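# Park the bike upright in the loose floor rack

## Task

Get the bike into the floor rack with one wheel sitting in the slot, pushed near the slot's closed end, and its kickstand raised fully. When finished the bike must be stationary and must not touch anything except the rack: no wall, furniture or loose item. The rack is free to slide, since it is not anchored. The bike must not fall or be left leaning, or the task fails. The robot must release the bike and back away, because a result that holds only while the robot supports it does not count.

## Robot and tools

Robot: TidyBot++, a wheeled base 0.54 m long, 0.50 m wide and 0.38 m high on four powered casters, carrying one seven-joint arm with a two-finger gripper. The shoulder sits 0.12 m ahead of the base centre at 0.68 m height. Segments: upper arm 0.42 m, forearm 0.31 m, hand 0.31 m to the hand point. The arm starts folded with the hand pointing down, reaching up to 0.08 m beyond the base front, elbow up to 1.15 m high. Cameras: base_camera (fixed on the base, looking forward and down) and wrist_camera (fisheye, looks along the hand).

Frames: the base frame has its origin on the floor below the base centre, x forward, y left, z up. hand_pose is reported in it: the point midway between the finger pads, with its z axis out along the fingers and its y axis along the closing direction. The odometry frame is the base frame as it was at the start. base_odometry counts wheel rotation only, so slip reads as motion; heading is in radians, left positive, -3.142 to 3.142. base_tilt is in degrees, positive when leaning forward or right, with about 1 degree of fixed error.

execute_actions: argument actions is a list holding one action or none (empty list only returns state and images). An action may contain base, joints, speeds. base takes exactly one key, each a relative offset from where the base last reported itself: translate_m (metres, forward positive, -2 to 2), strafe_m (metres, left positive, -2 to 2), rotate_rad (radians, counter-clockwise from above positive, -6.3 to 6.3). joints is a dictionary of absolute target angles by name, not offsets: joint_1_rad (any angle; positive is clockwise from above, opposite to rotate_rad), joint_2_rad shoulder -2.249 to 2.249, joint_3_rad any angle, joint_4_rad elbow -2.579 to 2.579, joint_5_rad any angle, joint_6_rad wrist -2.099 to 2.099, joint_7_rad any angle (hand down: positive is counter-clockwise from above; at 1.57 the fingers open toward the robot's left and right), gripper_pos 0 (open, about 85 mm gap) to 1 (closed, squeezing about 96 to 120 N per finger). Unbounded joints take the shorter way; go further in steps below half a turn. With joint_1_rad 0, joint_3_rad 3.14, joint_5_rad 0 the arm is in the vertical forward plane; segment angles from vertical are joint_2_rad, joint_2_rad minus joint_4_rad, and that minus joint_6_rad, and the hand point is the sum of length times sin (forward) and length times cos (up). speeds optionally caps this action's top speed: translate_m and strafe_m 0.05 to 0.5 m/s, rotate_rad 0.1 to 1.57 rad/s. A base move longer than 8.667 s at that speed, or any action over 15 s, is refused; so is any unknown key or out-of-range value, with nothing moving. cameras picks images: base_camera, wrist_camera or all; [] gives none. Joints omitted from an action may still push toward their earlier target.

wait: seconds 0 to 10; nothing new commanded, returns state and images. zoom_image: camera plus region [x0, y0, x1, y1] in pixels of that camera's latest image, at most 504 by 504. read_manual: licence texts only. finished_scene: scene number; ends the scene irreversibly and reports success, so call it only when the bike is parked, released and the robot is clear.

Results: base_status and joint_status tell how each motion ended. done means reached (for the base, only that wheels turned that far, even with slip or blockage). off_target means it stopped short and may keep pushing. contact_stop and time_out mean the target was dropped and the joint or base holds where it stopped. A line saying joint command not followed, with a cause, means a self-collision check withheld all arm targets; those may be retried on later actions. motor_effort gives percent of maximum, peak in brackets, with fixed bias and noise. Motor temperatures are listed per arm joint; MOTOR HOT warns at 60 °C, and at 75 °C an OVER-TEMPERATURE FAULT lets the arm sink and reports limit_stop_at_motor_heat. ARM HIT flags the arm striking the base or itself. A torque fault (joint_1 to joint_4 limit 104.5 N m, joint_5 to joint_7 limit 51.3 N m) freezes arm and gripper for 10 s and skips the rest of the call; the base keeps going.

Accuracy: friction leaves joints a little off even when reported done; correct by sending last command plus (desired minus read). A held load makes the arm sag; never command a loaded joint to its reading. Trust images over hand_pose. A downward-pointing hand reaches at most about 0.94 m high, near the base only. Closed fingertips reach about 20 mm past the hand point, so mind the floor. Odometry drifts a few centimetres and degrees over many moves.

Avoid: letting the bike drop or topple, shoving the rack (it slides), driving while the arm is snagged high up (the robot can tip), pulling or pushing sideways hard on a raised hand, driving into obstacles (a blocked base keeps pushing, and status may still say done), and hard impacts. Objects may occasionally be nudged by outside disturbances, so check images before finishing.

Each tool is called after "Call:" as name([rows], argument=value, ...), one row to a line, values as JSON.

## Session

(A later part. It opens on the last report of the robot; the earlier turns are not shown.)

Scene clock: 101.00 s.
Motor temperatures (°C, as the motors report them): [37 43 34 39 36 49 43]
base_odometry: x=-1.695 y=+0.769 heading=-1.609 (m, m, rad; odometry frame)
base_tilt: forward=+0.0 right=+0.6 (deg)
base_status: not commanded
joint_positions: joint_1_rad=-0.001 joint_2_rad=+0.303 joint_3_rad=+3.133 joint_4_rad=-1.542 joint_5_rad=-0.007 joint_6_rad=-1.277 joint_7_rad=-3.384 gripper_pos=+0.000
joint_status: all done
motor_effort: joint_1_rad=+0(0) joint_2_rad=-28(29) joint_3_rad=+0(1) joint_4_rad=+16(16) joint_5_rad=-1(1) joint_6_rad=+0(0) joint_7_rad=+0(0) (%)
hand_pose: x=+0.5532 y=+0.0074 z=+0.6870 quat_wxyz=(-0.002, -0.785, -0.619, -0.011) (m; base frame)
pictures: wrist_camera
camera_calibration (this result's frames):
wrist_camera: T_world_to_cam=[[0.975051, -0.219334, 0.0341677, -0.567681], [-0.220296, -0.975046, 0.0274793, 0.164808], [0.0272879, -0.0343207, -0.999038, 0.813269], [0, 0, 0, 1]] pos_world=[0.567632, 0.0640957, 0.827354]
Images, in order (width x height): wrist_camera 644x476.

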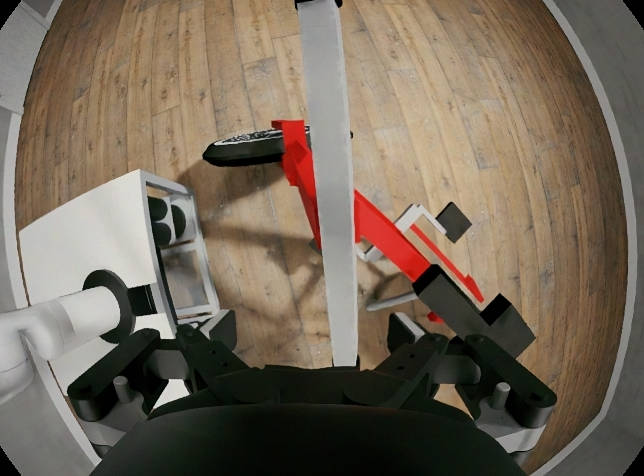

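Call:
execute_actions([
  {"base":{"translate_m":0.03},"joints":{"joint_1_rad":-0.05,"joint_4_rad":-1.73,"joint_6_rad":-1.06,"joint_7_rad":-3.31}},
], cameras=[])

Call:
execute_actions([
  {"joints":{"gripper_pos":1}},
], cameras=[])

Call:
execute_actions([
  {"base":{"strafe_m":0.14},"speeds":{"strafe_m":0.08},"joints":{"joint_4_rad":-1.64,"joint_6_rad":-1.17,"joint_7_rad":-4.1}},
], cameras=[])

Call:
execute_actions([
  {"base":{"translate_m":0.08},"speeds":{"translate_m":0.08},"joints":{"joint_4_rad":-1.58,"joint_6_rad":-1.24,"joint_7_rad":-4.6}},
])

Scene clock: 102.27 s.
Motor temperatures (°C, as the motors report them): [37 43 34 39 36 49 43]
base_odometry: x=-1.696 y=+0.739 heading=-1.609 (m, m, rad; odometry frame)
base_tilt: forward=+0.0 right=+0.6 (deg)
base_status: done
joint_positions: joint_1_rad=-0.036 joint_2_rad=+0.303 joint_3_rad=+3.133 joint_4_rad=-1.724 joint_5_rad=-0.007 joint_6_rad=-1.088 joint_7_rad=-3.335 gripper_pos=+0.000
joint_status: all done
motor_effort: joint_1_rad=+0(1) joint_2_rad=-27(30) joint_3_rad=+0(1) joint_4_rad=+14(17) joint_5_rad=-2(2) joint_6_rad=+0(2) joint_7_rad=+0(0) (%)
hand_pose: x=+0.5341 y=+0.0220 z=+0.6336 quat_wxyz=(-0.004, -0.759, -0.651, -0.013) (m; base frame)
pictures: none
No camera images: the call's "cameras" was empty. Leave "cameras" out to get every camera's image.

Scene clock: 103.37 s.
Motor temperatures (°C, as the motors report them): [37 43 34 39 36 49 43]
base_odometry: x=-1.696 y=+0.739 heading=-1.609 (m, m, rad; odometry frame)
base_tilt: forward=+0.0 right=+0.6 (deg)
base_status: not commanded
joint_positions: joint_1_rad=-0.036 joint_2_rad=+0.303 joint_3_rad=+3.133 joint_4_rad=-1.718 joint_5_rad=-0.007 joint_6_rad=-1.068 joint_7_rad=-3.335 gripper_pos=+0.788
joint_status: gripper_pos off_target (ended at +0.788, target +1.000)
motor_effort: joint_1_rad=-1(3) joint_2_rad=-24(27) joint_3_rad=-1(3) joint_4_rad=+14(14) joint_5_rad=-2(4) joint_6_rad=-2(3) joint_7_rad=+2(2) (%)
hand_pose: x=+0.5433 y=+0.0224 z=+0.6357 quat_wxyz=(-0.013, -0.759, -0.651, -0.023) (m; base frame)
pictures: none
No camera images: the call's "cameras" was empty. Leave "cameras" out to get every camera's image.

Scene clock: 105.63 s.
Motor temperatures (°C, as the motors report them): [37 43 34 39 36 49 43]
base_odometry: x=-1.556 y=+0.733 heading=-1.609 (m, m, rad; odometry frame)
base_tilt: forward=+0.0 right=+0.6 (deg)
base_status: done
joint_positions: joint_1_rad=-0.031 joint_2_rad=+0.287 joint_3_rad=+3.149 joint_4_rad=-1.659 joint_5_rad=+0.025 joint_6_rad=-1.205 joint_7_rad=-4.082 gripper_pos=+0.809
joint_status: all done
motor_effort: joint_1_rad=-3(8) joint_2_rad=-20(32) joint_3_rad=-2(7) joint_4_rad=+17(22) joint_5_rad=-8(12) joint_6_rad=+8(9) joint_7_rad=-2(2) (%)
hand_pose: x=+0.5280 y=+0.0038 z=+0.6589 quat_wxyz=(-0.011, -0.945, -0.326, +0.008) (m; base frame)
pictures: none
No camera images: the call's "cameras" was empty. Leave "cameras" out to get every camera's image.

Scene clock: 107.17 s.
Motor temperatures (°C, as the motors report them): [37 43 34 39 36 49 43]
base_odometry: x=-1.559 y=+0.653 heading=-1.609 (m, m, rad; odometry frame)
base_tilt: forward=+0.0 right=+0.6 (deg)
base_status: done
joint_positions: joint_1_rad=-0.040 joint_2_rad=+0.290 joint_3_rad=+3.139 joint_4_rad=-1.585 joint_5_rad=+0.020 joint_6_rad=-1.265 joint_7_rad=-4.593 gripper_pos=+0.809
joint_status: all done
motor_effort: joint_1_rad=+0(4) joint_2_rad=-26(31) joint_3_rad=+0(3) joint_4_rad=+17(21) joint_5_rad=-2(8) joint_6_rad=+4(11) joint_7_rad=+0(4) (%)
hand_pose: x=+0.5397 y=+0.0133 z=+0.6797 quat_wxyz=(-0.009, -0.996, -0.084, -0.001) (m; base frame)
pictures: base_camera, wrist_camera
camera_calibration (this result's frames):
wrist_camera: T_world_to_cam=[[0.181523, -0.982721, 0.0361898, -0.115949], [-0.98279, -0.180009, 0.0414745, 0.559188], [-0.0342434, -0.0430956, -0.998484, 0.839497], [0, 0, 0, 1]] pos_world=[0.599359, 0.0228922, 0.819228]
Images, in order (width x height): base_camera 644x364, wrist_camera 644x476.

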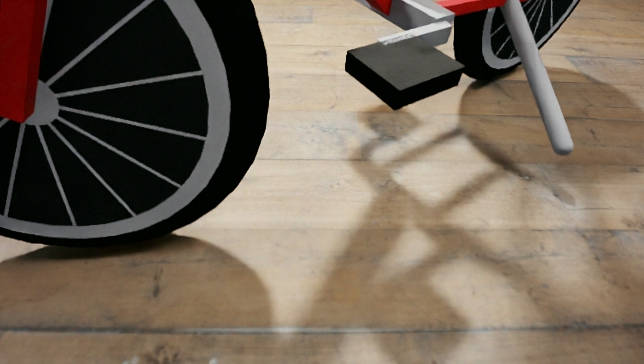

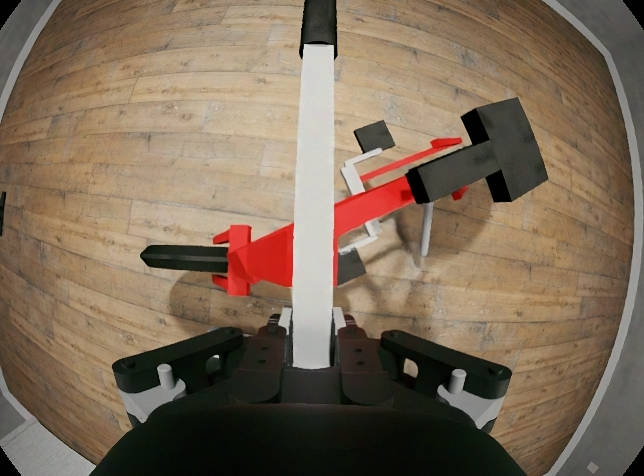

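Call:
execute_actions([
  {"base":{"strafe_m":0.3},"speeds":{"strafe_m":0.15},"joints":{"joint_7_rad":-4.68}},
], cameras=[])

Call:
execute_actions([
  {"base":{"translate_m":-0.08},"speeds":{"translate_m":0.08}},
], cameras=[])

Call:
execute_actions([
  {"base":{"strafe_m":0.4},"speeds":{"strafe_m":0.15}},
], cameras=[])

Call:
execute_actions([
  {"base":{"translate_m":-0.07},"speeds":{"translate_m":0.08}},
], cameras=[])

Call:
execute_actions([
  {"base":{"strafe_m":0.35},"speeds":{"strafe_m":0.15}},
])

Scene clock: 110.17 s.
Motor temperatures (°C, as the motors report them): [37 43 34 39 36 49 43]
base_odometry: x=-1.259 y=+0.642 heading=-1.609 (m, m, rad; odometry frame)
base_tilt: forward=+0.0 right=+0.6 (deg)
base_status: done
joint_positions: joint_1_rad=-0.056 joint_2_rad=+0.289 joint_3_rad=+3.128 joint_4_rad=-1.579 joint_5_rad=+0.020 joint_6_rad=-1.265 joint_7_rad=-4.658 gripper_pos=+0.809
joint_status: all done
motor_effort: joint_1_rad=+0(6) joint_2_rad=-28(30) joint_3_rad=-1(5) joint_4_rad=+15(17) joint_5_rad=-5(9) joint_6_rad=+0(5) joint_7_rad=+1(1) (%)
hand_pose: x=+0.5414 y=+0.0244 z=+0.6817 quat_wxyz=(-0.008, -0.998, -0.064, -0.004) (m; base frame)
pictures: none
No camera images: the call's "cameras" was empty. Leave "cameras" out to get every camera's image.

Scene clock: 111.70 s.
Motor temperatures (°C, as the motors report them): [37 43 34 39 36 49 43]
base_odometry: x=-1.256 y=+0.722 heading=-1.609 (m, m, rad; odometry frame)
base_tilt: forward=+0.0 right=+0.6 (deg)
base_status: done
joint_positions: joint_1_rad=-0.053 joint_2_rad=+0.295 joint_3_rad=+3.128 joint_4_rad=-1.582 joint_5_rad=+0.014 joint_6_rad=-1.244 joint_7_rad=-4.668 gripper_pos=+0.809
joint_status: not commanded
motor_effort: joint_1_rad=-2(2) joint_2_rad=-26(32) joint_3_rad=-1(3) joint_4_rad=+15(19) joint_5_rad=-1(5) joint_6_rad=-1(3) joint_7_rad=+2(3) (%)
hand_pose: x=+0.5466 y=+0.0256 z=+0.6787 quat_wxyz=(-0.004, -0.998, -0.057, -0.011) (m; base frame)
pictures: none
No camera images: the call's "cameras" was empty. Leave "cameras" out to get every camera's image.

Scene clock: 115.30 s.
Motor temperatures (°C, as the motors report them): [37 43 34 39 36 49 43]
base_odometry: x=-0.856 y=+0.707 heading=-1.609 (m, m, rad; odometry frame)
base_tilt: forward=+0.0 right=+0.6 (deg)
base_status: done
joint_positions: joint_1_rad=-0.055 joint_2_rad=+0.293 joint_3_rad=+3.127 joint_4_rad=-1.578 joint_5_rad=+0.012 joint_6_rad=-1.244 joint_7_rad=-4.668 gripper_pos=+0.809
joint_status: not commanded
motor_effort: joint_1_rad=-1(6) joint_2_rad=-28(31) joint_3_rad=-1(5) joint_4_rad=+15(18) joint_5_rad=-3(7) joint_6_rad=+0(4) joint_7_rad=+1(3) (%)
hand_pose: x=+0.5478 y=+0.0273 z=+0.6802 quat_wxyz=(-0.004, -0.998, -0.058, -0.013) (m; base frame)
pictures: none
No camera images: the call's "cameras" was empty. Leave "cameras" out to get every camera's image.

Scene clock: 116.70 s.
Motor temperatures (°C, as the motors report them): [37 43 34 39 36 49 43]
base_odometry: x=-0.853 y=+0.777 heading=-1.609 (m, m, rad; odometry frame)
base_tilt: forward=+0.0 right=+0.6 (deg)
base_status: done
joint_positions: joint_1_rad=-0.053 joint_2_rad=+0.297 joint_3_rad=+3.127 joint_4_rad=-1.583 joint_5_rad=+0.011 joint_6_rad=-1.242 joint_7_rad=-4.668 gripper_pos=+0.809
joint_status: not commanded
motor_effort: joint_1_rad=-1(2) joint_2_rad=-27(32) joint_3_rad=-1(2) joint_4_rad=+15(19) joint_5_rad=+1(2) joint_6_rad=-2(4) joint_7_rad=+2(3) (%)
hand_pose: x=+0.5467 y=+0.0268 z=+0.6773 quat_wxyz=(-0.003, -0.998, -0.057, -0.010) (m; base frame)
pictures: none
No camera images: the call's "cameras" was empty. Leave "cameras" out to get every camera's image.

Scene clock: 119.97 s.
Motor temperatures (°C, as the motors report them): [37 43 34 39 36 49 43]
base_odometry: x=-0.503 y=+0.764 heading=-1.609 (m, m, rad; odometry frame)
base_tilt: forward=+0.0 right=+0.6 (deg)
base_status: done
joint_positions: joint_1_rad=-0.056 joint_2_rad=+0.296 joint_3_rad=+3.126 joint_4_rad=-1.579 joint_5_rad=+0.008 joint_6_rad=-1.242 joint_7_rad=-4.668 gripper_pos=+0.809
joint_status: not commanded
motor_effort: joint_1_rad=+0(6) joint_2_rad=-27(28) joint_3_rad=-1(5) joint_4_rad=+15(17) joint_5_rad=-3(3) joint_6_rad=+1(4) joint_7_rad=+1(3) (%)
hand_pose: x=+0.5481 y=+0.0293 z=+0.6791 quat_wxyz=(-0.002, -0.998, -0.059, -0.012) (m; base frame)
pictures: base_camera, wrist_camera
camera_calibration (this result's frames):
wrist_camera: T_world_to_cam=[[0.131738, -0.991031, 0.0224295, -0.0648154], [-0.991192, -0.131383, 0.0166201, 0.590475], [-0.0135242, -0.0244215, -0.99961, 0.82868], [0, 0, 0, 1]] pos_world=[0.60502, 0.0335818, 0.819997]
Images, in order (width x height): base_camera 644x364, wrist_camera 644x476.

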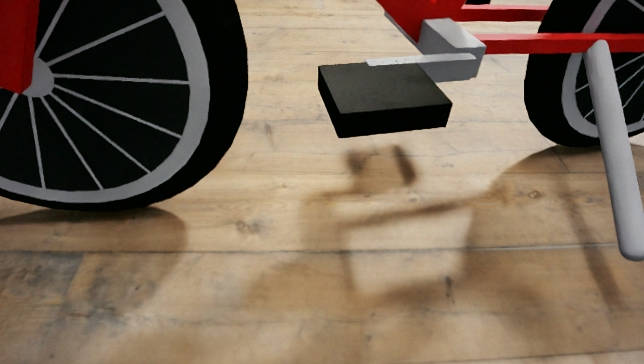

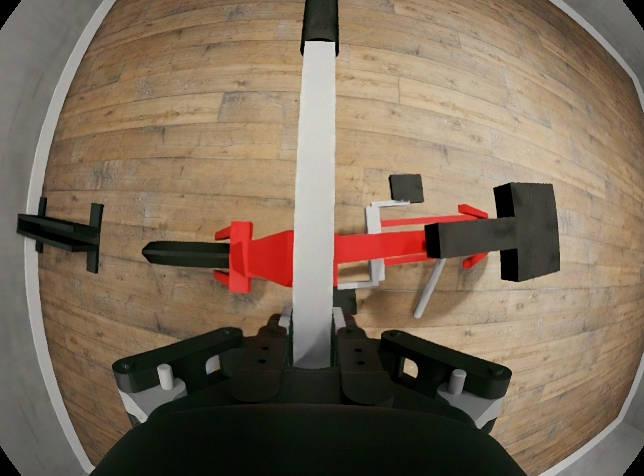

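Call:
execute_actions([
  {"base":{"translate_m":-0.04},"speeds":{"translate_m":0.08},"joints":{"joint_7_rad":-4.77}},
], cameras=[])

Call:
execute_actions([
  {"base":{"strafe_m":0.25},"speeds":{"strafe_m":0.12}},
], cameras=["wrist_camera"])

Call:
zoom_image(camera="wrist_camera", region=[20,180,300,330])

Scene clock: 121.13 s.
Motor temperatures (°C, as the motors report them): [37 43 34 39 36 49 43]
base_odometry: x=-0.502 y=+0.804 heading=-1.609 (m, m, rad; odometry frame)
base_tilt: forward=+0.0 right=+0.6 (deg)
base_status: done
joint_positions: joint_1_rad=-0.055 joint_2_rad=+0.296 joint_3_rad=+3.126 joint_4_rad=-1.581 joint_5_rad=+0.008 joint_6_rad=-1.242 joint_7_rad=-4.748 gripper_pos=+0.809
joint_status: all done
motor_effort: joint_1_rad=-1(2) joint_2_rad=-30(32) joint_3_rad=-1(2) joint_4_rad=+17(20) joint_5_rad=-2(6) joint_6_rad=-1(3) joint_7_rad=+1(1) (%)
hand_pose: x=+0.5472 y=+0.0287 z=+0.6781 quat_wxyz=(-0.001, -1.000, -0.018, -0.011) (m; base frame)
pictures: none
No camera images: the call's "cameras" was empty. Leave "cameras" out to get every camera's image.

Scene clock: 124.00 s.
Motor temperatures (°C, as the motors report them): [37 43 34 39 36 49 43]
base_odometry: x=-0.252 y=+0.795 heading=-1.609 (m, m, rad; odometry frame)
base_tilt: forward=+0.0 right=+0.6 (deg)
base_status: done
joint_positions: joint_1_rad=-0.054 joint_2_rad=+0.296 joint_3_rad=+3.128 joint_4_rad=-1.580 joint_5_rad=+0.007 joint_6_rad=-1.242 joint_7_rad=-4.748 gripper_pos=+0.809
joint_status: not commanded
motor_effort: joint_1_rad=-1(6) joint_2_rad=-27(30) joint_3_rad=-1(4) joint_4_rad=+15(18) joint_5_rad=-2(6) joint_6_rad=+0(2) joint_7_rad=+1(2) (%)
hand_pose: x=+0.5477 y=+0.0281 z=+0.6785 quat_wxyz=(-0.001, -1.000, -0.017, -0.012) (m; base frame)
pictures: wrist_camera
camera_calibration (this result's frames):
wrist_camera: T_world_to_cam=[[0.0478566, -0.99866, 0.0196744, -0.0179745], [-0.99871, -0.0475058, 0.0179299, 0.590755], [-0.0169712, -0.0205071, -0.999646, 0.829899], [0, 0, 0, 1]] pos_world=[0.604938, 0.0271327, 0.819367]
Images, in order (width x height): wrist_camera 644x476.

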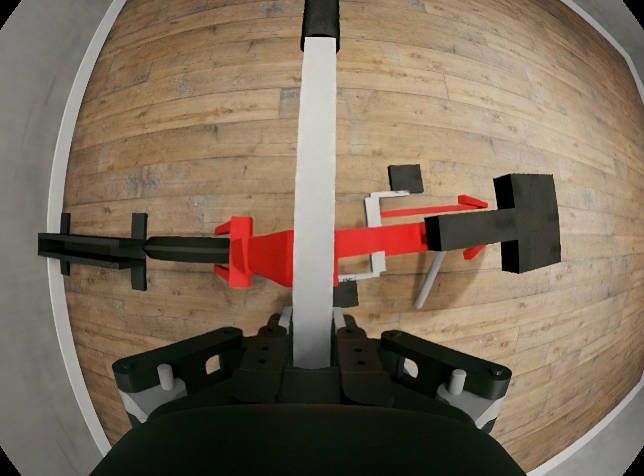

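Region (20, 180, 300, 330) of wrist_camera's 644x476 image, scaled by 1.800; it fills the top 270 rows of this view, and the rest is white.

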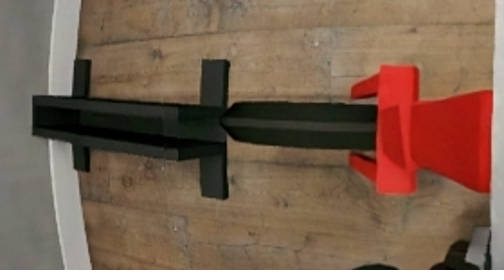

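Need ~2cm nearer.

Call:
execute_actions([
  {"base":{"translate_m":-0.03},"speeds":{"translate_m":0.08},"joints":{"joint_7_rad":-4.66}},
], cameras=[])

Call:
execute_actions([
  {"base":{"strafe_m":0.1},"speeds":{"strafe_m":0.07}},
], cameras=["wrist_camera"])

Call:
zoom_image(camera="wrist_camera", region=[20,170,300,320])

Scene clock: 125.00 s.
Motor temperatures (°C, as the motors report them): [37 43 34 39 36 49 43]
base_odometry: x=-0.250 y=+0.825 heading=-1.609 (m, m, rad; odometry frame)
base_tilt: forward=+0.0 right=+0.6 (deg)
base_status: done
joint_positions: joint_1_rad=-0.051 joint_2_rad=+0.300 joint_3_rad=+3.128 joint_4_rad=-1.585 joint_5_rad=+0.007 joint_6_rad=-1.242 joint_7_rad=-4.692 gripper_pos=+0.809
joint_status: all done
motor_effort: joint_1_rad=-1(3) joint_2_rad=-27(32) joint_3_rad=-1(3) joint_4_rad=+16(19) joint_5_rad=+0(2) joint_6_rad=-1(4) joint_7_rad=+2(4) (%)
hand_pose: x=+0.5460 y=+0.0265 z=+0.6757 quat_wxyz=(-0.001, -0.999, -0.043, -0.008) (m; base frame)
pictures: none
No camera images: the call's "cameras" was empty. Leave "cameras" out to get every camera's image.

Scene clock: 126.97 s.
Motor temperatures (°C, as the motors report them): [37 43 34 39 36 49 43]
base_odometry: x=-0.150 y=+0.821 heading=-1.609 (m, m, rad; odometry frame)
base_tilt: forward=+0.0 right=+0.6 (deg)
base_status: done
joint_positions: joint_1_rad=-0.051 joint_2_rad=+0.299 joint_3_rad=+3.130 joint_4_rad=-1.583 joint_5_rad=+0.006 joint_6_rad=-1.242 joint_7_rad=-4.688 gripper_pos=+0.809
joint_status: not commanded
motor_effort: joint_1_rad=-1(6) joint_2_rad=-25(28) joint_3_rad=-1(5) joint_4_rad=+15(16) joint_5_rad=-1(3) joint_6_rad=+1(3) joint_7_rad=+1(2) (%)
hand_pose: x=+0.5469 y=+0.0260 z=+0.6763 quat_wxyz=(-0.001, -0.999, -0.044, -0.009) (m; base frame)
pictures: wrist_camera
camera_calibration (this result's frames):
wrist_camera: T_world_to_cam=[[0.102857, -0.994478, 0.0208069, -0.0508978], [-0.994465, -0.10236, 0.023685, 0.585161], [-0.0214244, -0.023128, -0.999503, 0.830053], [0, 0, 0, 1]] pos_world=[0.604941, 0.028478, 0.81684]
Images, in order (width x height): wrist_camera 644x476.

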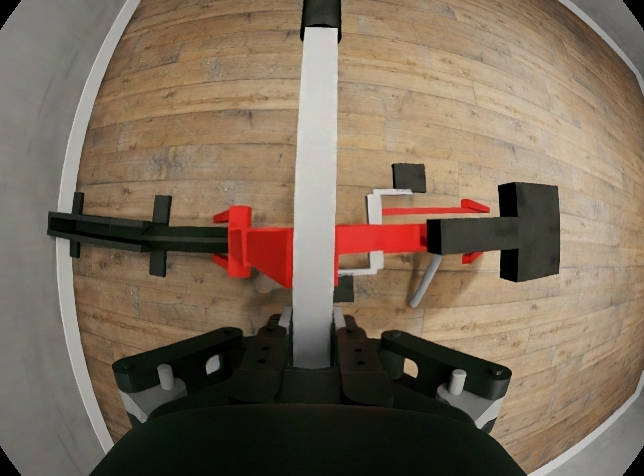

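Region (20, 170, 300, 320) of wrist_camera's 644x476 image, scaled by 1.800; it fills the top 270 rows of this view, and the rest is white.

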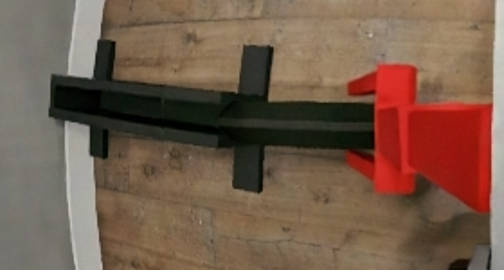

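Good. In to the lip, then lower onto the stand.

Call:
execute_actions([
  {"base":{"strafe_m":0.08},"speeds":{"strafe_m":0.06}},
], cameras=[])

Call:
execute_actions([
  {"base":{"strafe_m":0.06},"speeds":{"strafe_m":0.06},"joints":{"joint_7_rad":-4.78}},
], cameras=[])

Call:
execute_actions([
  {"base":{"translate_m":-0.15},"speeds":{"translate_m":0.08},"joints":{"joint_4_rad":-1.67,"joint_6_rad":-1.13,"joint_7_rad":-4.86}},
])

Scene clock: 128.93 s.
Motor temperatures (°C, as the motors report them): [37 42 34 39 36 49 43]
base_odometry: x=-0.070 y=+0.818 heading=-1.608 (m, m, rad; odometry frame)
base_tilt: forward=+0.0 right=+0.6 (deg)
base_status: done
joint_positions: joint_1_rad=-0.050 joint_2_rad=+0.299 joint_3_rad=+3.131 joint_4_rad=-1.583 joint_5_rad=+0.006 joint_6_rad=-1.242 joint_7_rad=-4.684 gripper_pos=+0.809
joint_status: not commanded
motor_effort: joint_1_rad=+0(5) joint_2_rad=-25(26) joint_3_rad=+0(4) joint_4_rad=+15(16) joint_5_rad=+0(2) joint_6_rad=+3(4) joint_7_rad=+0(1) (%)
hand_pose: x=+0.5471 y=+0.0257 z=+0.6767 quat_wxyz=(-0.001, -0.999, -0.045, -0.009) (m; base frame)
pictures: none
No camera images: the call's "cameras" was empty. Leave "cameras" out to get every camera's image.

Scene clock: 130.43 s.
Motor temperatures (°C, as the motors report them): [37 42 34 39 36 49 43]
base_odometry: x=-0.010 y=+0.816 heading=-1.608 (m, m, rad; odometry frame)
base_tilt: forward=+0.0 right=+0.6 (deg)
base_status: done
joint_positions: joint_1_rad=-0.051 joint_2_rad=+0.297 joint_3_rad=+3.132 joint_4_rad=-1.582 joint_5_rad=+0.006 joint_6_rad=-1.242 joint_7_rad=-4.752 gripper_pos=+0.809
joint_status: all done
motor_effort: joint_1_rad=+0(6) joint_2_rad=-24(25) joint_3_rad=+0(4) joint_4_rad=+15(17) joint_5_rad=-2(9) joint_6_rad=+3(5) joint_7_rad=+0(4) (%)
hand_pose: x=+0.5473 y=+0.0252 z=+0.6777 quat_wxyz=(-0.001, -1.000, -0.011, -0.010) (m; base frame)
pictures: none
No camera images: the call's "cameras" was empty. Leave "cameras" out to get every camera's image.

Scene clock: 132.83 s.
Motor temperatures (°C, as the motors report them): [37 42 34 39 36 49 43]
base_odometry: x=-0.005 y=+0.966 heading=-1.608 (m, m, rad; odometry frame)
base_tilt: forward=+0.0 right=+0.6 (deg)
base_status: done
joint_positions: joint_1_rad=-0.028 joint_2_rad=+0.294 joint_3_rad=+3.142 joint_4_rad=-1.662 joint_5_rad=+0.006 joint_6_rad=-1.122 joint_7_rad=-4.853 gripper_pos=+0.809
joint_status: all done
motor_effort: joint_1_rad=-6(7) joint_2_rad=-25(31) joint_3_rad=-5(6) joint_4_rad=+13(18) joint_5_rad=-1(6) joint_6_rad=-3(5) joint_7_rad=+3(4) (%)
hand_pose: x=+0.5519 y=+0.0114 z=+0.6556 quat_wxyz=(+0.000, -0.998, +0.055, -0.032) (m; base frame)
pictures: base_camera, wrist_camera
camera_calibration (this result's frames):
wrist_camera: T_world_to_cam=[[-0.0966036, -0.995206, 0.015238, 0.0482244], [-0.995111, 0.096256, -0.0221037, 0.617232], [0.020531, -0.0172987, -0.99964, 0.785972], [0, 0, 0, 1]] pos_world=[0.602737, 0.00217722, 0.798597]
Images, in order (width x height): base_camera 644x364, wrist_camera 644x476.

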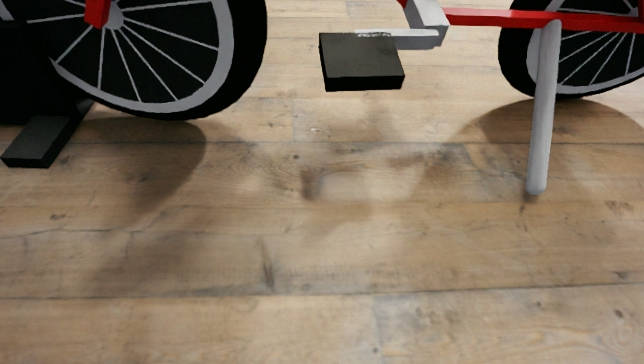

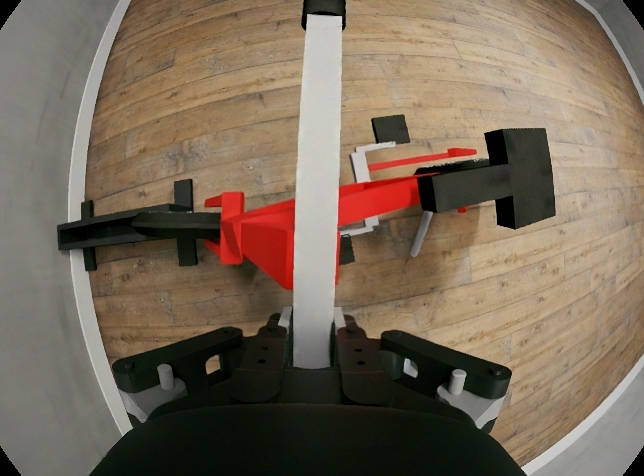

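Call:
execute_actions([
  {"joints":{"gripper_pos":0}},
], cameras=[])

Call:
execute_actions([
  {"joints":{"joint_4_rad":-1.2,"joint_6_rad":-1.64}},
], cameras=[])

Call:
execute_actions([
  {"base":{"strafe_m":-1.13},"joints":{"joint_1_rad":0.01,"joint_7_rad":-4.68}},
], cameras=[])

Call:
execute_actions([
  {"base":{"translate_m":0.69}},
], cameras=[])

Call:
execute_actions([
  {"base":{"rotate_rad":1.62}},
], cameras=[])

Call:
execute_actions([
  {"base":{"translate_m":0.15},"joints":{"joint_2_rad":0.82,"joint_4_rad":-0.84,"joint_6_rad":-1.46}},
])

Scene clock: 134.13 s.
Motor temperatures (°C, as the motors report them): [37 42 34 39 36 49 43]
base_odometry: x=-0.005 y=+0.966 heading=-1.608 (m, m, rad; odometry frame)
base_tilt: forward=+0.0 right=+0.6 (deg)
base_status: not commanded
joint_positions: joint_1_rad=-0.046 joint_2_rad=+0.294 joint_3_rad=+3.135 joint_4_rad=-1.670 joint_5_rad=+0.006 joint_6_rad=-1.125 joint_7_rad=-4.853 gripper_pos=+0.000
joint_status: all done
motor_effort: joint_1_rad=+0(6) joint_2_rad=-27(30) joint_3_rad=+0(5) joint_4_rad=+15(21) joint_5_rad=-1(2) joint_6_rad=+1(6) joint_7_rad=+1(3) (%)
hand_pose: x=+0.5467 y=+0.0225 z=+0.6529 quat_wxyz=(+0.001, -0.999, +0.042, -0.026) (m; base frame)
pictures: none
No camera images: the call's "cameras" was empty. Leave "cameras" out to get every camera's image.

Scene clock: 135.80 s.
Motor temperatures (°C, as the motors report them): [37 42 34 39 36 49 43]
base_odometry: x=-0.005 y=+0.966 heading=-1.608 (m, m, rad; odometry frame)
base_tilt: forward=+0.0 right=+0.6 (deg)
base_status: not commanded
joint_positions: joint_1_rad=-0.046 joint_2_rad=+0.294 joint_3_rad=+3.135 joint_4_rad=-1.209 joint_5_rad=+0.006 joint_6_rad=-1.613 joint_7_rad=-4.853 gripper_pos=+0.000
joint_status: all done
motor_effort: joint_1_rad=+0(0) joint_2_rad=-28(29) joint_3_rad=+0(0) joint_4_rad=+16(17) joint_5_rad=+0(2) joint_6_rad=+0(0) joint_7_rad=+1(1) (%)
hand_pose: x=+0.5619 y=+0.0228 z=+0.7945 quat_wxyz=(-0.001, -0.999, +0.044, -0.013) (m; base frame)
pictures: none
No camera images: the call's "cameras" was empty. Leave "cameras" out to get every camera's image.

Scene clock: 139.43 s.
Motor temperatures (°C, as the motors report them): [37 42 34 39 36 49 43]
base_odometry: x=-1.134 y=+1.009 heading=-1.608 (m, m, rad; odometry frame)
base_tilt: forward=+0.0 right=+0.6 (deg)
base_status: done
joint_positions: joint_1_rad=+0.005 joint_2_rad=+0.294 joint_3_rad=+3.134 joint_4_rad=-1.208 joint_5_rad=+0.006 joint_6_rad=-1.613 joint_7_rad=-4.697 gripper_pos=+0.000
joint_status: all done
motor_effort: joint_1_rad=+0(3) joint_2_rad=-28(28) joint_3_rad=-1(2) joint_4_rad=+16(16) joint_5_rad=-1(1) joint_6_rad=+1(0) joint_7_rad=+1(0) (%)
hand_pose: x=+0.5626 y=+0.0003 z=+0.7946 quat_wxyz=(-0.002, -1.000, -0.009, -0.013) (m; base frame)
pictures: none
No camera images: the call's "cameras" was empty. Leave "cameras" out to get every camera's image.

Scene clock: 142.17 s.
Motor temperatures (°C, as the motors report them): [37 42 34 39 36 49 43]
base_odometry: x=-1.160 y=+0.319 heading=-1.609 (m, m, rad; odometry frame)
base_tilt: forward=+0.0 right=+0.6 (deg)
base_status: done
joint_positions: joint_1_rad=+0.005 joint_2_rad=+0.295 joint_3_rad=+3.134 joint_4_rad=-1.207 joint_5_rad=+0.006 joint_6_rad=-1.616 joint_7_rad=-4.697 gripper_pos=+0.000
joint_status: not commanded
motor_effort: joint_1_rad=+0(1) joint_2_rad=-28(31) joint_3_rad=-1(1) joint_4_rad=+17(18) joint_5_rad=-1(1) joint_6_rad=+0(1) joint_7_rad=+1(1) (%)
hand_pose: x=+0.5623 y=+0.0003 z=+0.7949 quat_wxyz=(-0.002, -1.000, -0.009, -0.012) (m; base frame)
pictures: none
No camera images: the call's "cameras" was empty. Leave "cameras" out to get every camera's image.

Scene clock: 144.67 s.
Motor temperatures (°C, as the motors report them): [37 42 34 39 36 49 43]
base_odometry: x=-1.160 y=+0.319 heading=+0.011 (m, m, rad; odometry frame)
base_tilt: forward=+0.0 right=+0.6 (deg)
base_status: done
joint_positions: joint_1_rad=+0.003 joint_2_rad=+0.295 joint_3_rad=+3.130 joint_4_rad=-1.207 joint_5_rad=+0.006 joint_6_rad=-1.616 joint_7_rad=-4.697 gripper_pos=+0.000
joint_status: not commanded
motor_effort: joint_1_rad=+0(3) joint_2_rad=-28(31) joint_3_rad=-1(2) joint_4_rad=+16(17) joint_5_rad=-1(1) joint_6_rad=+0(1) joint_7_rad=+1(1) (%)
hand_pose: x=+0.5622 y=+0.0029 z=+0.7949 quat_wxyz=(-0.001, -1.000, -0.012, -0.012) (m; base frame)
pictures: none
No camera images: the call's "cameras" was empty. Leave "cameras" out to get every camera's image.

Scene clock: 146.50 s.
Motor temperatures (°C, as the motors report them): [37 42 34 39 36 49 43]
base_odometry: x=-1.010 y=+0.321 heading=+0.012 (m, m, rad; odometry frame)
base_tilt: forward=+0.0 right=+0.6 (deg)
base_status: done
joint_positions: joint_1_rad=+0.003 joint_2_rad=+0.814 joint_3_rad=+3.130 joint_4_rad=-0.851 joint_5_rad=+0.006 joint_6_rad=-1.488 joint_7_rad=-4.697 gripper_pos=+0.000
joint_status: all done
motor_effort: joint_1_rad=+0(1) joint_2_rad=-46(49) joint_3_rad=+0(1) joint_4_rad=+16(17) joint_5_rad=-2(1) joint_6_rad=+0(1) joint_7_rad=+0(1) (%)
hand_pose: x=+0.7342 y=+0.0033 z=+0.6301 quat_wxyz=(+0.001, -1.000, -0.011, +0.006) (m; base frame)
pictures: base_camera, wrist_camera
camera_calibration (this result's frames):
wrist_camera: T_world_to_cam=[[0.0366924, -0.99922, 0.014587, -0.0393112], [-0.997988, -0.0358842, 0.0522664, 0.754543], [-0.0517022, -0.0164754, -0.998527, 0.808875], [0, 0, 0, 1]] pos_world=[0.796288, 0.00112224, 0.768819]
Images, in order (width x height): base_camera 644x364, wrist_camera 644x476.

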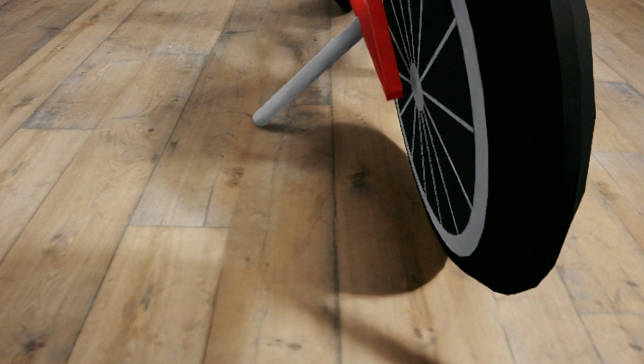

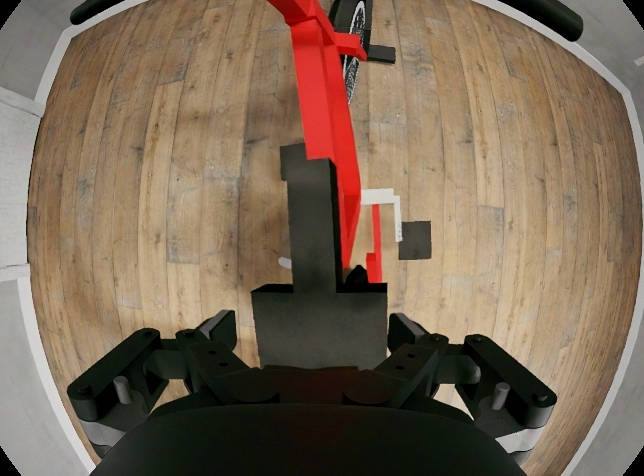

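Same as before; repeat.

Call:
execute_actions([
  {"base":{"translate_m":0.015},"joints":{"joint_2_rad":1.02,"joint_4_rad":-0.935,"joint_6_rad":-1.16}},
], cameras=[])

Call:
execute_actions([
  {"base":{"strafe_m":-0.15},"speeds":{"strafe_m":0.06},"joints":{"gripper_pos":0.3}},
], cameras=[])

Call:
execute_actions([
  {"joints":{"joint_1_rad":0.03,"joint_2_rad":0.97,"gripper_pos":1}},
], cameras=[])

Call:
execute_actions([
  {"base":{"translate_m":0.17},"speeds":{"translate_m":0.06},"joints":{"joint_2_rad":0.86,"joint_4_rad":-1.13,"joint_6_rad":-1.13}},
])

Scene clock: 147.97 s.
Motor temperatures (°C, as the motors report them): [37 42 34 39 36 49 43]
base_odometry: x=-0.995 y=+0.321 heading=+0.013 (m, m, rad; odometry frame)
base_tilt: forward=+0.0 right=+0.6 (deg)
base_status: done
joint_positions: joint_1_rad=+0.003 joint_2_rad=+1.011 joint_3_rad=+3.130 joint_4_rad=-0.930 joint_5_rad=+0.006 joint_6_rad=-1.187 joint_7_rad=-4.697 gripper_pos=+0.000
joint_status: all done
motor_effort: joint_1_rad=+0(3) joint_2_rad=-50(55) joint_3_rad=-1(2) joint_4_rad=+15(17) joint_5_rad=-1(1) joint_6_rad=+0(1) joint_7_rad=+1(1) (%)
hand_pose: x=+0.7729 y=+0.0038 z=+0.4806 quat_wxyz=(+0.002, -1.000, -0.010, -0.007) (m; base frame)
pictures: none
No camera images: the call's "cameras" was empty. Leave "cameras" out to get every camera's image.

Scene clock: 150.97 s.
Motor temperatures (°C, as the motors report them): [37 42 34 39 36 49 43]
base_odometry: x=-0.993 y=+0.171 heading=+0.013 (m, m, rad; odometry frame)
base_tilt: forward=+0.0 right=+0.6 (deg)
base_status: done
joint_positions: joint_1_rad=-0.029 joint_2_rad=+0.996 joint_3_rad=+3.104 joint_4_rad=-0.920 joint_5_rad=-0.022 joint_6_rad=-1.174 joint_7_rad=-4.697 gripper_pos=+0.300
joint_status: all done
motor_effort: joint_1_rad=+6(11) joint_2_rad=-44(50) joint_3_rad=+3(6) joint_4_rad=+14(16) joint_5_rad=+2(7) joint_6_rad=+1(2) joint_7_rad=+1(1) (%)
hand_pose: x=+0.7826 y=+0.0465 z=+0.4946 quat_wxyz=(+0.026, -0.999, -0.028, -0.026) (m; base frame)
pictures: none
No camera images: the call's "cameras" was empty. Leave "cameras" out to get every camera's image.

Scene clock: 151.90 s.
Motor temperatures (°C, as the motors report them): [37 42 34 39 36 49 43]
base_odometry: x=-0.993 y=+0.171 heading=+0.013 (m, m, rad; odometry frame)
base_tilt: forward=+0.0 right=+0.6 (deg)
base_status: not commanded
joint_positions: joint_1_rad=-0.028 joint_2_rad=+0.987 joint_3_rad=+3.104 joint_4_rad=-0.924 joint_5_rad=-0.022 joint_6_rad=-1.174 joint_7_rad=-4.677 gripper_pos=+0.475
joint_status: joint_1_rad off_target (ended at -0.028, target +0.030); gripper_pos off_target (ended at +0.475, target +1.000); the others done
motor_effort: joint_1_rad=+8(10) joint_2_rad=-50(51) joint_3_rad=+6(7) joint_4_rad=+16(16) joint_5_rad=+6(6) joint_6_rad=-1(3) joint_7_rad=-1(7) (%)
hand_pose: x=+0.7824 y=+0.0457 z=+0.4988 quat_wxyz=(+0.026, -0.999, -0.037, -0.028) (m; base frame)
pictures: none
No camera images: the call's "cameras" was empty. Leave "cameras" out to get every camera's image.

Scene clock: 155.27 s.
Motor temperatures (°C, as the motors report them): [37 43 34 39 36 49 43]
base_odometry: x=-0.823 y=+0.173 heading=+0.013 (m, m, rad; odometry frame)
base_tilt: forward=+0.0 right=+0.6 (deg)
base_status: done
joint_positions: joint_1_rad=-0.007 joint_2_rad=+0.878 joint_3_rad=+3.103 joint_4_rad=-1.149 joint_5_rad=-0.022 joint_6_rad=-1.157 joint_7_rad=-4.660 gripper_pos=+0.503
joint_status: all done
motor_effort: joint_1_rad=+5(10) joint_2_rad=-47(54) joint_3_rad=+3(6) joint_4_rad=+19(23) joint_5_rad=+0(6) joint_6_rad=+3(9) joint_7_rad=-3(6) (%)
hand_pose: x=+0.7109 y=+0.0320 z=+0.5021 quat_wxyz=(+0.025, -0.999, -0.038, +0.021) (m; base frame)
pictures: base_camera, wrist_camera
camera_calibration (this result's frames):
wrist_camera: T_world_to_cam=[[0.089767, -0.99535, -0.0349353, -0.0209085], [-0.992528, -0.0923132, 0.0797938, 0.723118], [-0.0826477, 0.0275114, -0.996199, 0.699791], [0, 0, 0, 1]] pos_world=[0.777427, 0.0266898, 0.638701]
Images, in order (width x height): base_camera 644x364, wrist_camera 644x476.

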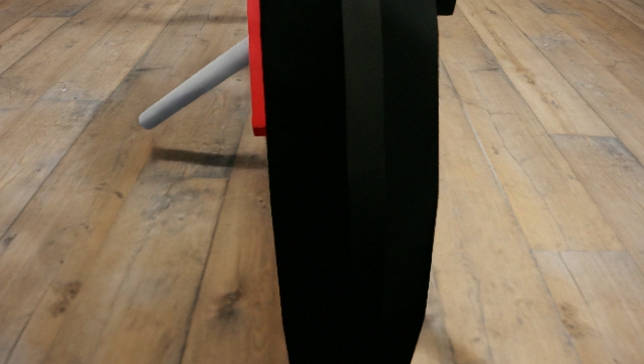

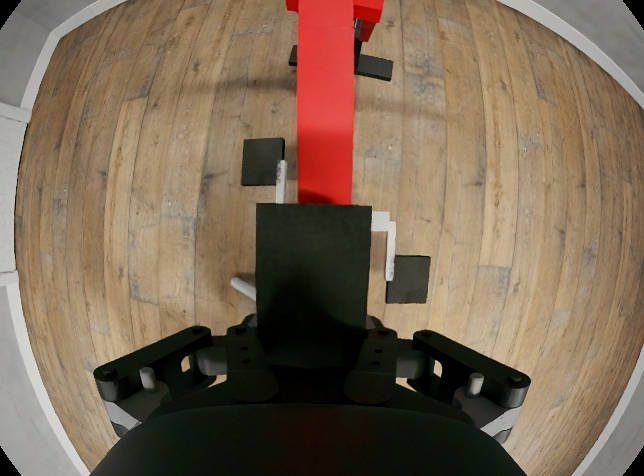

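Call:
execute_actions([
  {"base":{"translate_m":0.28},"speeds":{"translate_m":0.07}},
], cameras=["wrist_camera"])

Call:
execute_actions([
  {"joints":{"gripper_pos":0.2}},
], cameras=[])

Call:
execute_actions([
  {"joints":{"gripper_pos":0,"joint_2_rad":0.7,"joint_4_rad":-1.05,"joint_6_rad":-1.39}},
], cameras=[])

Call:
execute_actions([
  {"base":{"strafe_m":0.19},"speeds":{"strafe_m":0.1},"joints":{"gripper_pos":1,"joint_7_rad":-3.14,"joint_1_rad":-0.03}},
], cameras=[])

Call:
execute_actions([
  {"joints":{"joint_2_rad":1.35,"joint_4_rad":-0.98,"joint_6_rad":-0.81}},
], cameras=[])

Call:
execute_actions([
  {"joints":{"joint_2_rad":1.645,"joint_4_rad":-1.065,"joint_6_rad":-0.25}},
])

Scene clock: 159.93 s.
Motor temperatures (°C, as the motors report them): [37 43 34 39 36 49 43]
base_odometry: x=-0.543 y=+0.177 heading=+0.012 (m, m, rad; odometry frame)
base_tilt: forward=+0.0 right=+0.6 (deg)
base_status: done
joint_positions: joint_1_rad=+0.009 joint_2_rad=+0.872 joint_3_rad=+3.109 joint_4_rad=-1.150 joint_5_rad=-0.022 joint_6_rad=-1.154 joint_7_rad=-4.687 gripper_pos=+0.517
joint_status: not commanded
motor_effort: joint_1_rad=+2(7) joint_2_rad=-48(54) joint_3_rad=+0(3) joint_4_rad=+17(22) joint_5_rad=+3(4) joint_6_rad=+1(8) joint_7_rad=+5(6) (%)
hand_pose: x=+0.7126 y=+0.0190 z=+0.5047 quat_wxyz=(+0.023, -0.999, -0.014, +0.018) (m; base frame)
pictures: wrist_camera
camera_calibration (this result's frames):
wrist_camera: T_world_to_cam=[[0.0424577, -0.998677, -0.0290117, -0.00309056], [-0.996185, -0.0445318, 0.0750438, 0.727468], [-0.0762365, 0.0257148, -0.996758, 0.698615], [0, 0, 0, 1]] pos_world=[0.778085, 0.0113442, 0.641668]
Images, in order (width x height): wrist_camera 644x476.

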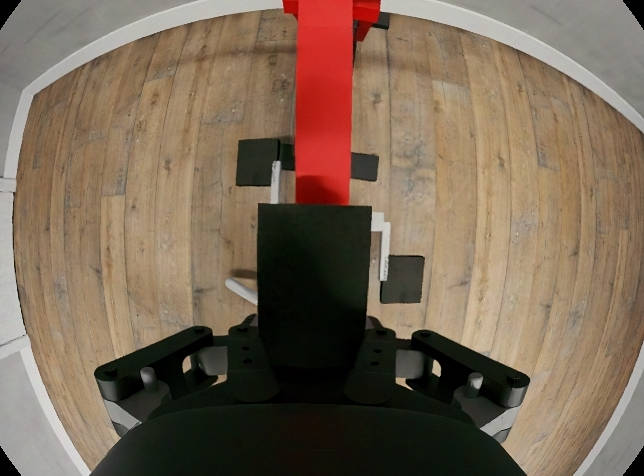

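Scene clock: 161.03 s.
Motor temperatures (°C, as the motors report them): [37 43 34 39 36 49 43]
base_odometry: x=-0.543 y=+0.177 heading=+0.012 (m, m, rad; odometry frame)
base_tilt: forward=+0.0 right=+0.6 (deg)
base_status: not commanded
joint_positions: joint_1_rad=+0.013 joint_2_rad=+0.871 joint_3_rad=+3.112 joint_4_rad=-1.139 joint_5_rad=-0.022 joint_6_rad=-1.154 joint_7_rad=-4.687 gripper_pos=+0.200
joint_status: all done
motor_effort: joint_1_rad=+2(3) joint_2_rad=-45(48) joint_3_rad=+0(2) joint_4_rad=+15(16) joint_5_rad=+0(2) joint_6_rad=+0(0) joint_7_rad=+1(5) (%)
hand_pose: x=+0.7179 y=+0.0157 z=+0.5084 quat_wxyz=(+0.022, -1.000, -0.011, +0.011) (m; base frame)
pictures: none
No camera images: the call's "cameras" was empty. Leave "cameras" out to get every camera's image.

Scene clock: 162.17 s.
Motor temperatures (°C, as the motors report them): [37 43 34 39 36 49 43]
base_odometry: x=-0.543 y=+0.177 heading=+0.012 (m, m, rad; odometry frame)
base_tilt: forward=+0.0 right=+0.6 (deg)
base_status: not commanded
joint_positions: joint_1_rad=+0.017 joint_2_rad=+0.697 joint_3_rad=+3.115 joint_4_rad=-1.052 joint_5_rad=-0.022 joint_6_rad=-1.366 joint_7_rad=-4.687 gripper_pos=+0.000
joint_status: all done
motor_effort: joint_1_rad=+0(1) joint_2_rad=-42(51) joint_3_rad=-1(2) joint_4_rad=+16(16) joint_5_rad=-2(2) joint_6_rad=+0(0) joint_7_rad=+1(1) (%)
hand_pose: x=+0.7068 y=+0.0108 z=+0.6383 quat_wxyz=(+0.019, -1.000, -0.012, -0.014) (m; base frame)
pictures: none
No camera images: the call's "cameras" was empty. Leave "cameras" out to get every camera's image.

Scene clock: 164.63 s.
Motor temperatures (°C, as the motors report them): [37 43 34 39 36 49 43]
base_odometry: x=-0.545 y=+0.367 heading=+0.012 (m, m, rad; odometry frame)
base_tilt: forward=+0.0 right=+0.6 (deg)
base_status: done
joint_positions: joint_1_rad=-0.025 joint_2_rad=+0.697 joint_3_rad=+3.118 joint_4_rad=-1.052 joint_5_rad=-0.022 joint_6_rad=-1.366 joint_7_rad=-3.146 gripper_pos=+0.999
joint_status: all done
motor_effort: joint_1_rad=+0(3) joint_2_rad=-41(43) joint_3_rad=-1(2) joint_4_rad=+16(16) joint_5_rad=-2(1) joint_6_rad=+0(0) joint_7_rad=+0(1) (%)
hand_pose: x=+0.7058 y=+0.0344 z=+0.6383 quat_wxyz=(+0.004, -0.695, -0.719, -0.023) (m; base frame)
pictures: none
No camera images: the call's "cameras" was empty. Leave "cameras" out to get every camera's image.

Scene clock: 166.70 s.
Motor temperatures (°C, as the motors report them): [37 43 34 39 36 49 43]
base_odometry: x=-0.545 y=+0.367 heading=+0.012 (m, m, rad; odometry frame)
base_tilt: forward=+0.0 right=+0.6 (deg)
base_status: not commanded
joint_positions: joint_1_rad=-0.025 joint_2_rad=+1.345 joint_3_rad=+3.118 joint_4_rad=-0.989 joint_5_rad=-0.022 joint_6_rad=-0.838 joint_7_rad=-3.146 gripper_pos=+0.999
joint_status: all done
motor_effort: joint_1_rad=+0(0) joint_2_rad=-50(55) joint_3_rad=-1(2) joint_4_rad=+12(16) joint_5_rad=-2(2) joint_6_rad=+0(1) joint_7_rad=+1(1) (%)
hand_pose: x=+0.7460 y=+0.0358 z=+0.2483 quat_wxyz=(+0.025, -0.703, -0.711, -0.003) (m; base frame)
pictures: none
No camera images: the call's "cameras" was empty. Leave "cameras" out to get every camera's image.

Scene clock: 168.37 s.
Motor temperatures (°C, as the motors report them): [37 43 34 39 36 49 43]
base_odometry: x=-0.545 y=+0.367 heading=+0.012 (m, m, rad; odometry frame)
base_tilt: forward=+0.0 right=+0.6 (deg)
base_status: not commanded
joint_positions: joint_1_rad=-0.025 joint_2_rad=+1.650 joint_3_rad=+3.118 joint_4_rad=-1.067 joint_5_rad=-0.022 joint_6_rad=-0.278 joint_7_rad=-3.146 gripper_pos=+0.999
joint_status: all done
motor_effort: joint_1_rad=+0(1) joint_2_rad=-46(54) joint_3_rad=-1(2) joint_4_rad=+7(12) joint_5_rad=+0(3) joint_6_rad=+1(1) joint_7_rad=+1(1) (%)
hand_pose: x=+0.7129 y=+0.0320 z=+0.0545 quat_wxyz=(-0.040, -0.707, -0.704, -0.063) (m; base frame)
pictures: base_camera, wrist_camera
camera_calibration (this result's frames):
wrist_camera: T_world_to_cam=[[0.986553, 0.008157, 0.163241, -0.718933], [0.00673194, -0.999934, 0.00928112, 0.0813401], [0.163306, -0.00805738, -0.986543, 0.0793397], [0, 0, 0, 1]] pos_world=[0.695761, 0.0878384, 0.194876]
Images, in order (width x height): base_camera 644x364, wrist_camera 644x476.

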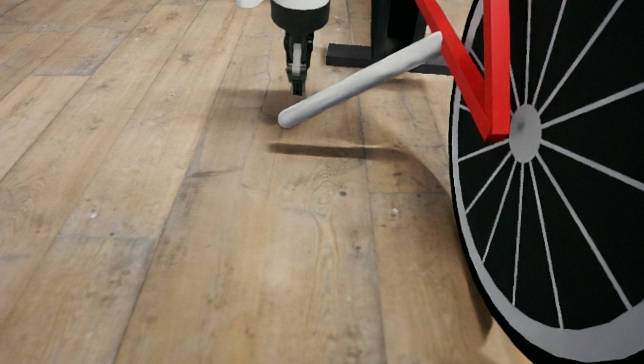

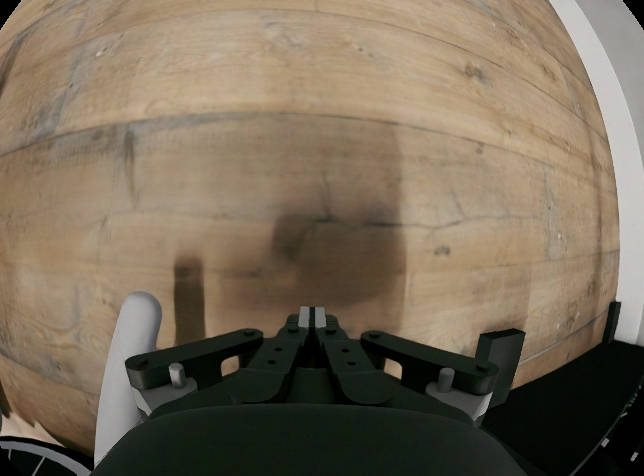

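Call:
execute_actions([
  {"joints":{"joint_1_rad":0.1}},
], cameras=[])

Call:
execute_actions([
  {"joints":{"joint_6_rad":-0.65,"joint_4_rad":-1.18,"joint_2_rad":1.72}},
], cameras=[])

Call:
execute_actions([
  {"joints":{"joint_1_rad":0.14,"joint_6_rad":-0.85,"joint_4_rad":-1.34,"joint_2_rad":1.76}},
], cameras=["base_camera"])

Scene clock: 169.77 s.
Motor temperatures (°C, as the motors report them): [37 43 34 39 36 49 43]
base_odometry: x=-0.545 y=+0.367 heading=+0.012 (m, m, rad; odometry frame)
base_tilt: forward=+0.0 right=+0.6 (deg)
base_status: not commanded
joint_positions: joint_1_rad=+0.104 joint_2_rad=+1.650 joint_3_rad=+3.125 joint_4_rad=-1.067 joint_5_rad=-0.022 joint_6_rad=-0.278 joint_7_rad=-3.146 gripper_pos=+0.999
joint_status: all done
motor_effort: joint_1_rad=+0(4) joint_2_rad=-47(47) joint_3_rad=-1(3) joint_4_rad=+8(7) joint_5_rad=+0(2) joint_6_rad=+1(1) joint_7_rad=+0(1) (%)
hand_pose: x=+0.7117 y=-0.0485 z=+0.0543 quat_wxyz=(-0.046, -0.750, -0.657, -0.058) (m; base frame)
pictures: none
No camera images: the call's "cameras" was empty. Leave "cameras" out to get every camera's image.

Scene clock: 171.23 s.
Motor temperatures (°C, as the motors report them): [37 43 34 39 36 49 43]
base_odometry: x=-0.545 y=+0.367 heading=+0.012 (m, m, rad; odometry frame)
base_tilt: forward=+0.0 right=+0.6 (deg)
base_status: not commanded
joint_positions: joint_1_rad=+0.101 joint_2_rad=+1.715 joint_3_rad=+3.125 joint_4_rad=-1.180 joint_5_rad=-0.022 joint_6_rad=-0.624 joint_7_rad=-3.146 gripper_pos=+0.999
joint_status: all done
motor_effort: joint_1_rad=+0(2) joint_2_rad=-41(46) joint_3_rad=-1(3) joint_4_rad=+2(7) joint_5_rad=-2(3) joint_6_rad=-3(12) joint_7_rad=+1(0) (%)
hand_pose: x=+0.4965 y=-0.0228 z=+0.0273 quat_wxyz=(+0.148, -0.737, -0.650, +0.117) (m; base frame)
pictures: none
No camera images: the call's "cameras" was empty. Leave "cameras" out to get every camera's image.

Scene clock: 172.47 s.
Motor temperatures (°C, as the motors report them): [37 43 34 39 36 49 43]
base_odometry: x=-0.545 y=+0.367 heading=+0.012 (m, m, rad; odometry frame)
base_tilt: forward=+0.0 right=+0.6 (deg)
base_status: not commanded
joint_positions: joint_1_rad=+0.126 joint_2_rad=+1.751 joint_3_rad=+3.125 joint_4_rad=-1.340 joint_5_rad=-0.022 joint_6_rad=-0.829 joint_7_rad=-3.146 gripper_pos=+0.999
joint_status: all done
motor_effort: joint_1_rad=+0(1) joint_2_rad=-35(40) joint_3_rad=-2(2) joint_4_rad=-3(3) joint_5_rad=-1(1) joint_6_rad=-6(5) joint_7_rad=+1(0) (%)
hand_pose: x=+0.3307 y=-0.0108 z=+0.0710 quat_wxyz=(+0.293, -0.701, -0.604, +0.242) (m; base frame)
pictures: base_camera
Images, in order (width x height): base_camera 644x364.

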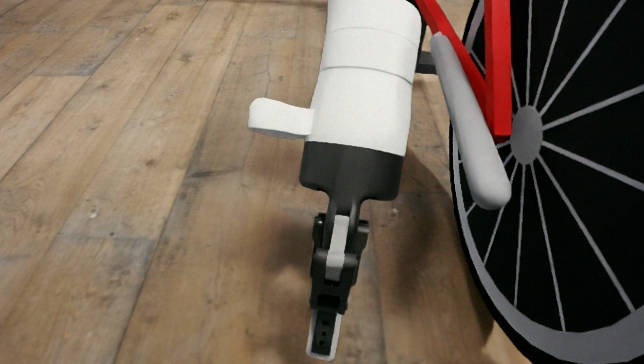

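Call:
execute_actions([
  {"base":{"translate_m":0.035},"speeds":{"translate_m":0.05},"joints":{"joint_1_rad":-0.3,"joint_2_rad":1.55}},
], cameras=[])

Call:
execute_actions([
  {"base":{"translate_m":-0.7}},
], cameras=["base_camera"])

Call:
finished_scene(scene=2)

Scene clock: 174.13 s.
Motor temperatures (°C, as the motors report them): [37 43 34 39 36 49 43]
base_odometry: x=-0.510 y=+0.367 heading=+0.012 (m, m, rad; odometry frame)
base_tilt: forward=+0.0 right=+0.6 (deg)
base_status: done
joint_positions: joint_1_rad=-0.295 joint_2_rad=+1.568 joint_3_rad=+3.125 joint_4_rad=-1.338 joint_5_rad=-0.022 joint_6_rad=-0.829 joint_7_rad=-3.146 gripper_pos=+0.999
joint_status: all done
motor_effort: joint_1_rad=+0(2) joint_2_rad=-40(40) joint_3_rad=-1(3) joint_4_rad=+1(4) joint_5_rad=-1(1) joint_6_rad=-5(6) joint_7_rad=+1(1) (%)
hand_pose: x=+0.4206 y=+0.1084 z=+0.1199 quat_wxyz=(+0.185, -0.577, -0.763, +0.227) (m; base frame)
pictures: none
No camera images: the call's "cameras" was empty. Leave "cameras" out to get every camera's image.

Scene clock: 176.93 s.
Motor temperatures (°C, as the motors report them): [37 43 34 39 36 49 43]
base_odometry: x=-1.210 y=+0.359 heading=+0.012 (m, m, rad; odometry frame)
base_tilt: forward=+0.0 right=+0.6 (deg)
base_status: done
joint_positions: joint_1_rad=-0.295 joint_2_rad=+1.567 joint_3_rad=+3.125 joint_4_rad=-1.340 joint_5_rad=-0.022 joint_6_rad=-0.829 joint_7_rad=-3.146 gripper_pos=+0.999
joint_status: not commanded
motor_effort: joint_1_rad=+0(2) joint_2_rad=-40(41) joint_3_rad=-1(3) joint_4_rad=+1(2) joint_5_rad=-1(2) joint_6_rad=-4(5) joint_7_rad=+1(1) (%)
hand_pose: x=+0.4204 y=+0.1084 z=+0.1202 quat_wxyz=(+0.185, -0.577, -0.763, +0.227) (m; base frame)
pictures: base_camera
Images, in order (width x height): base_camera 644x364.

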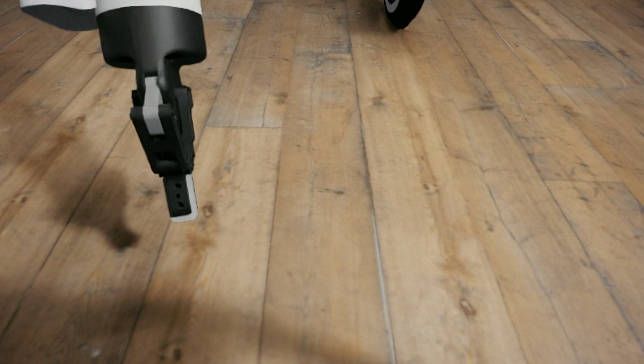

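The scene is finished: the task was done.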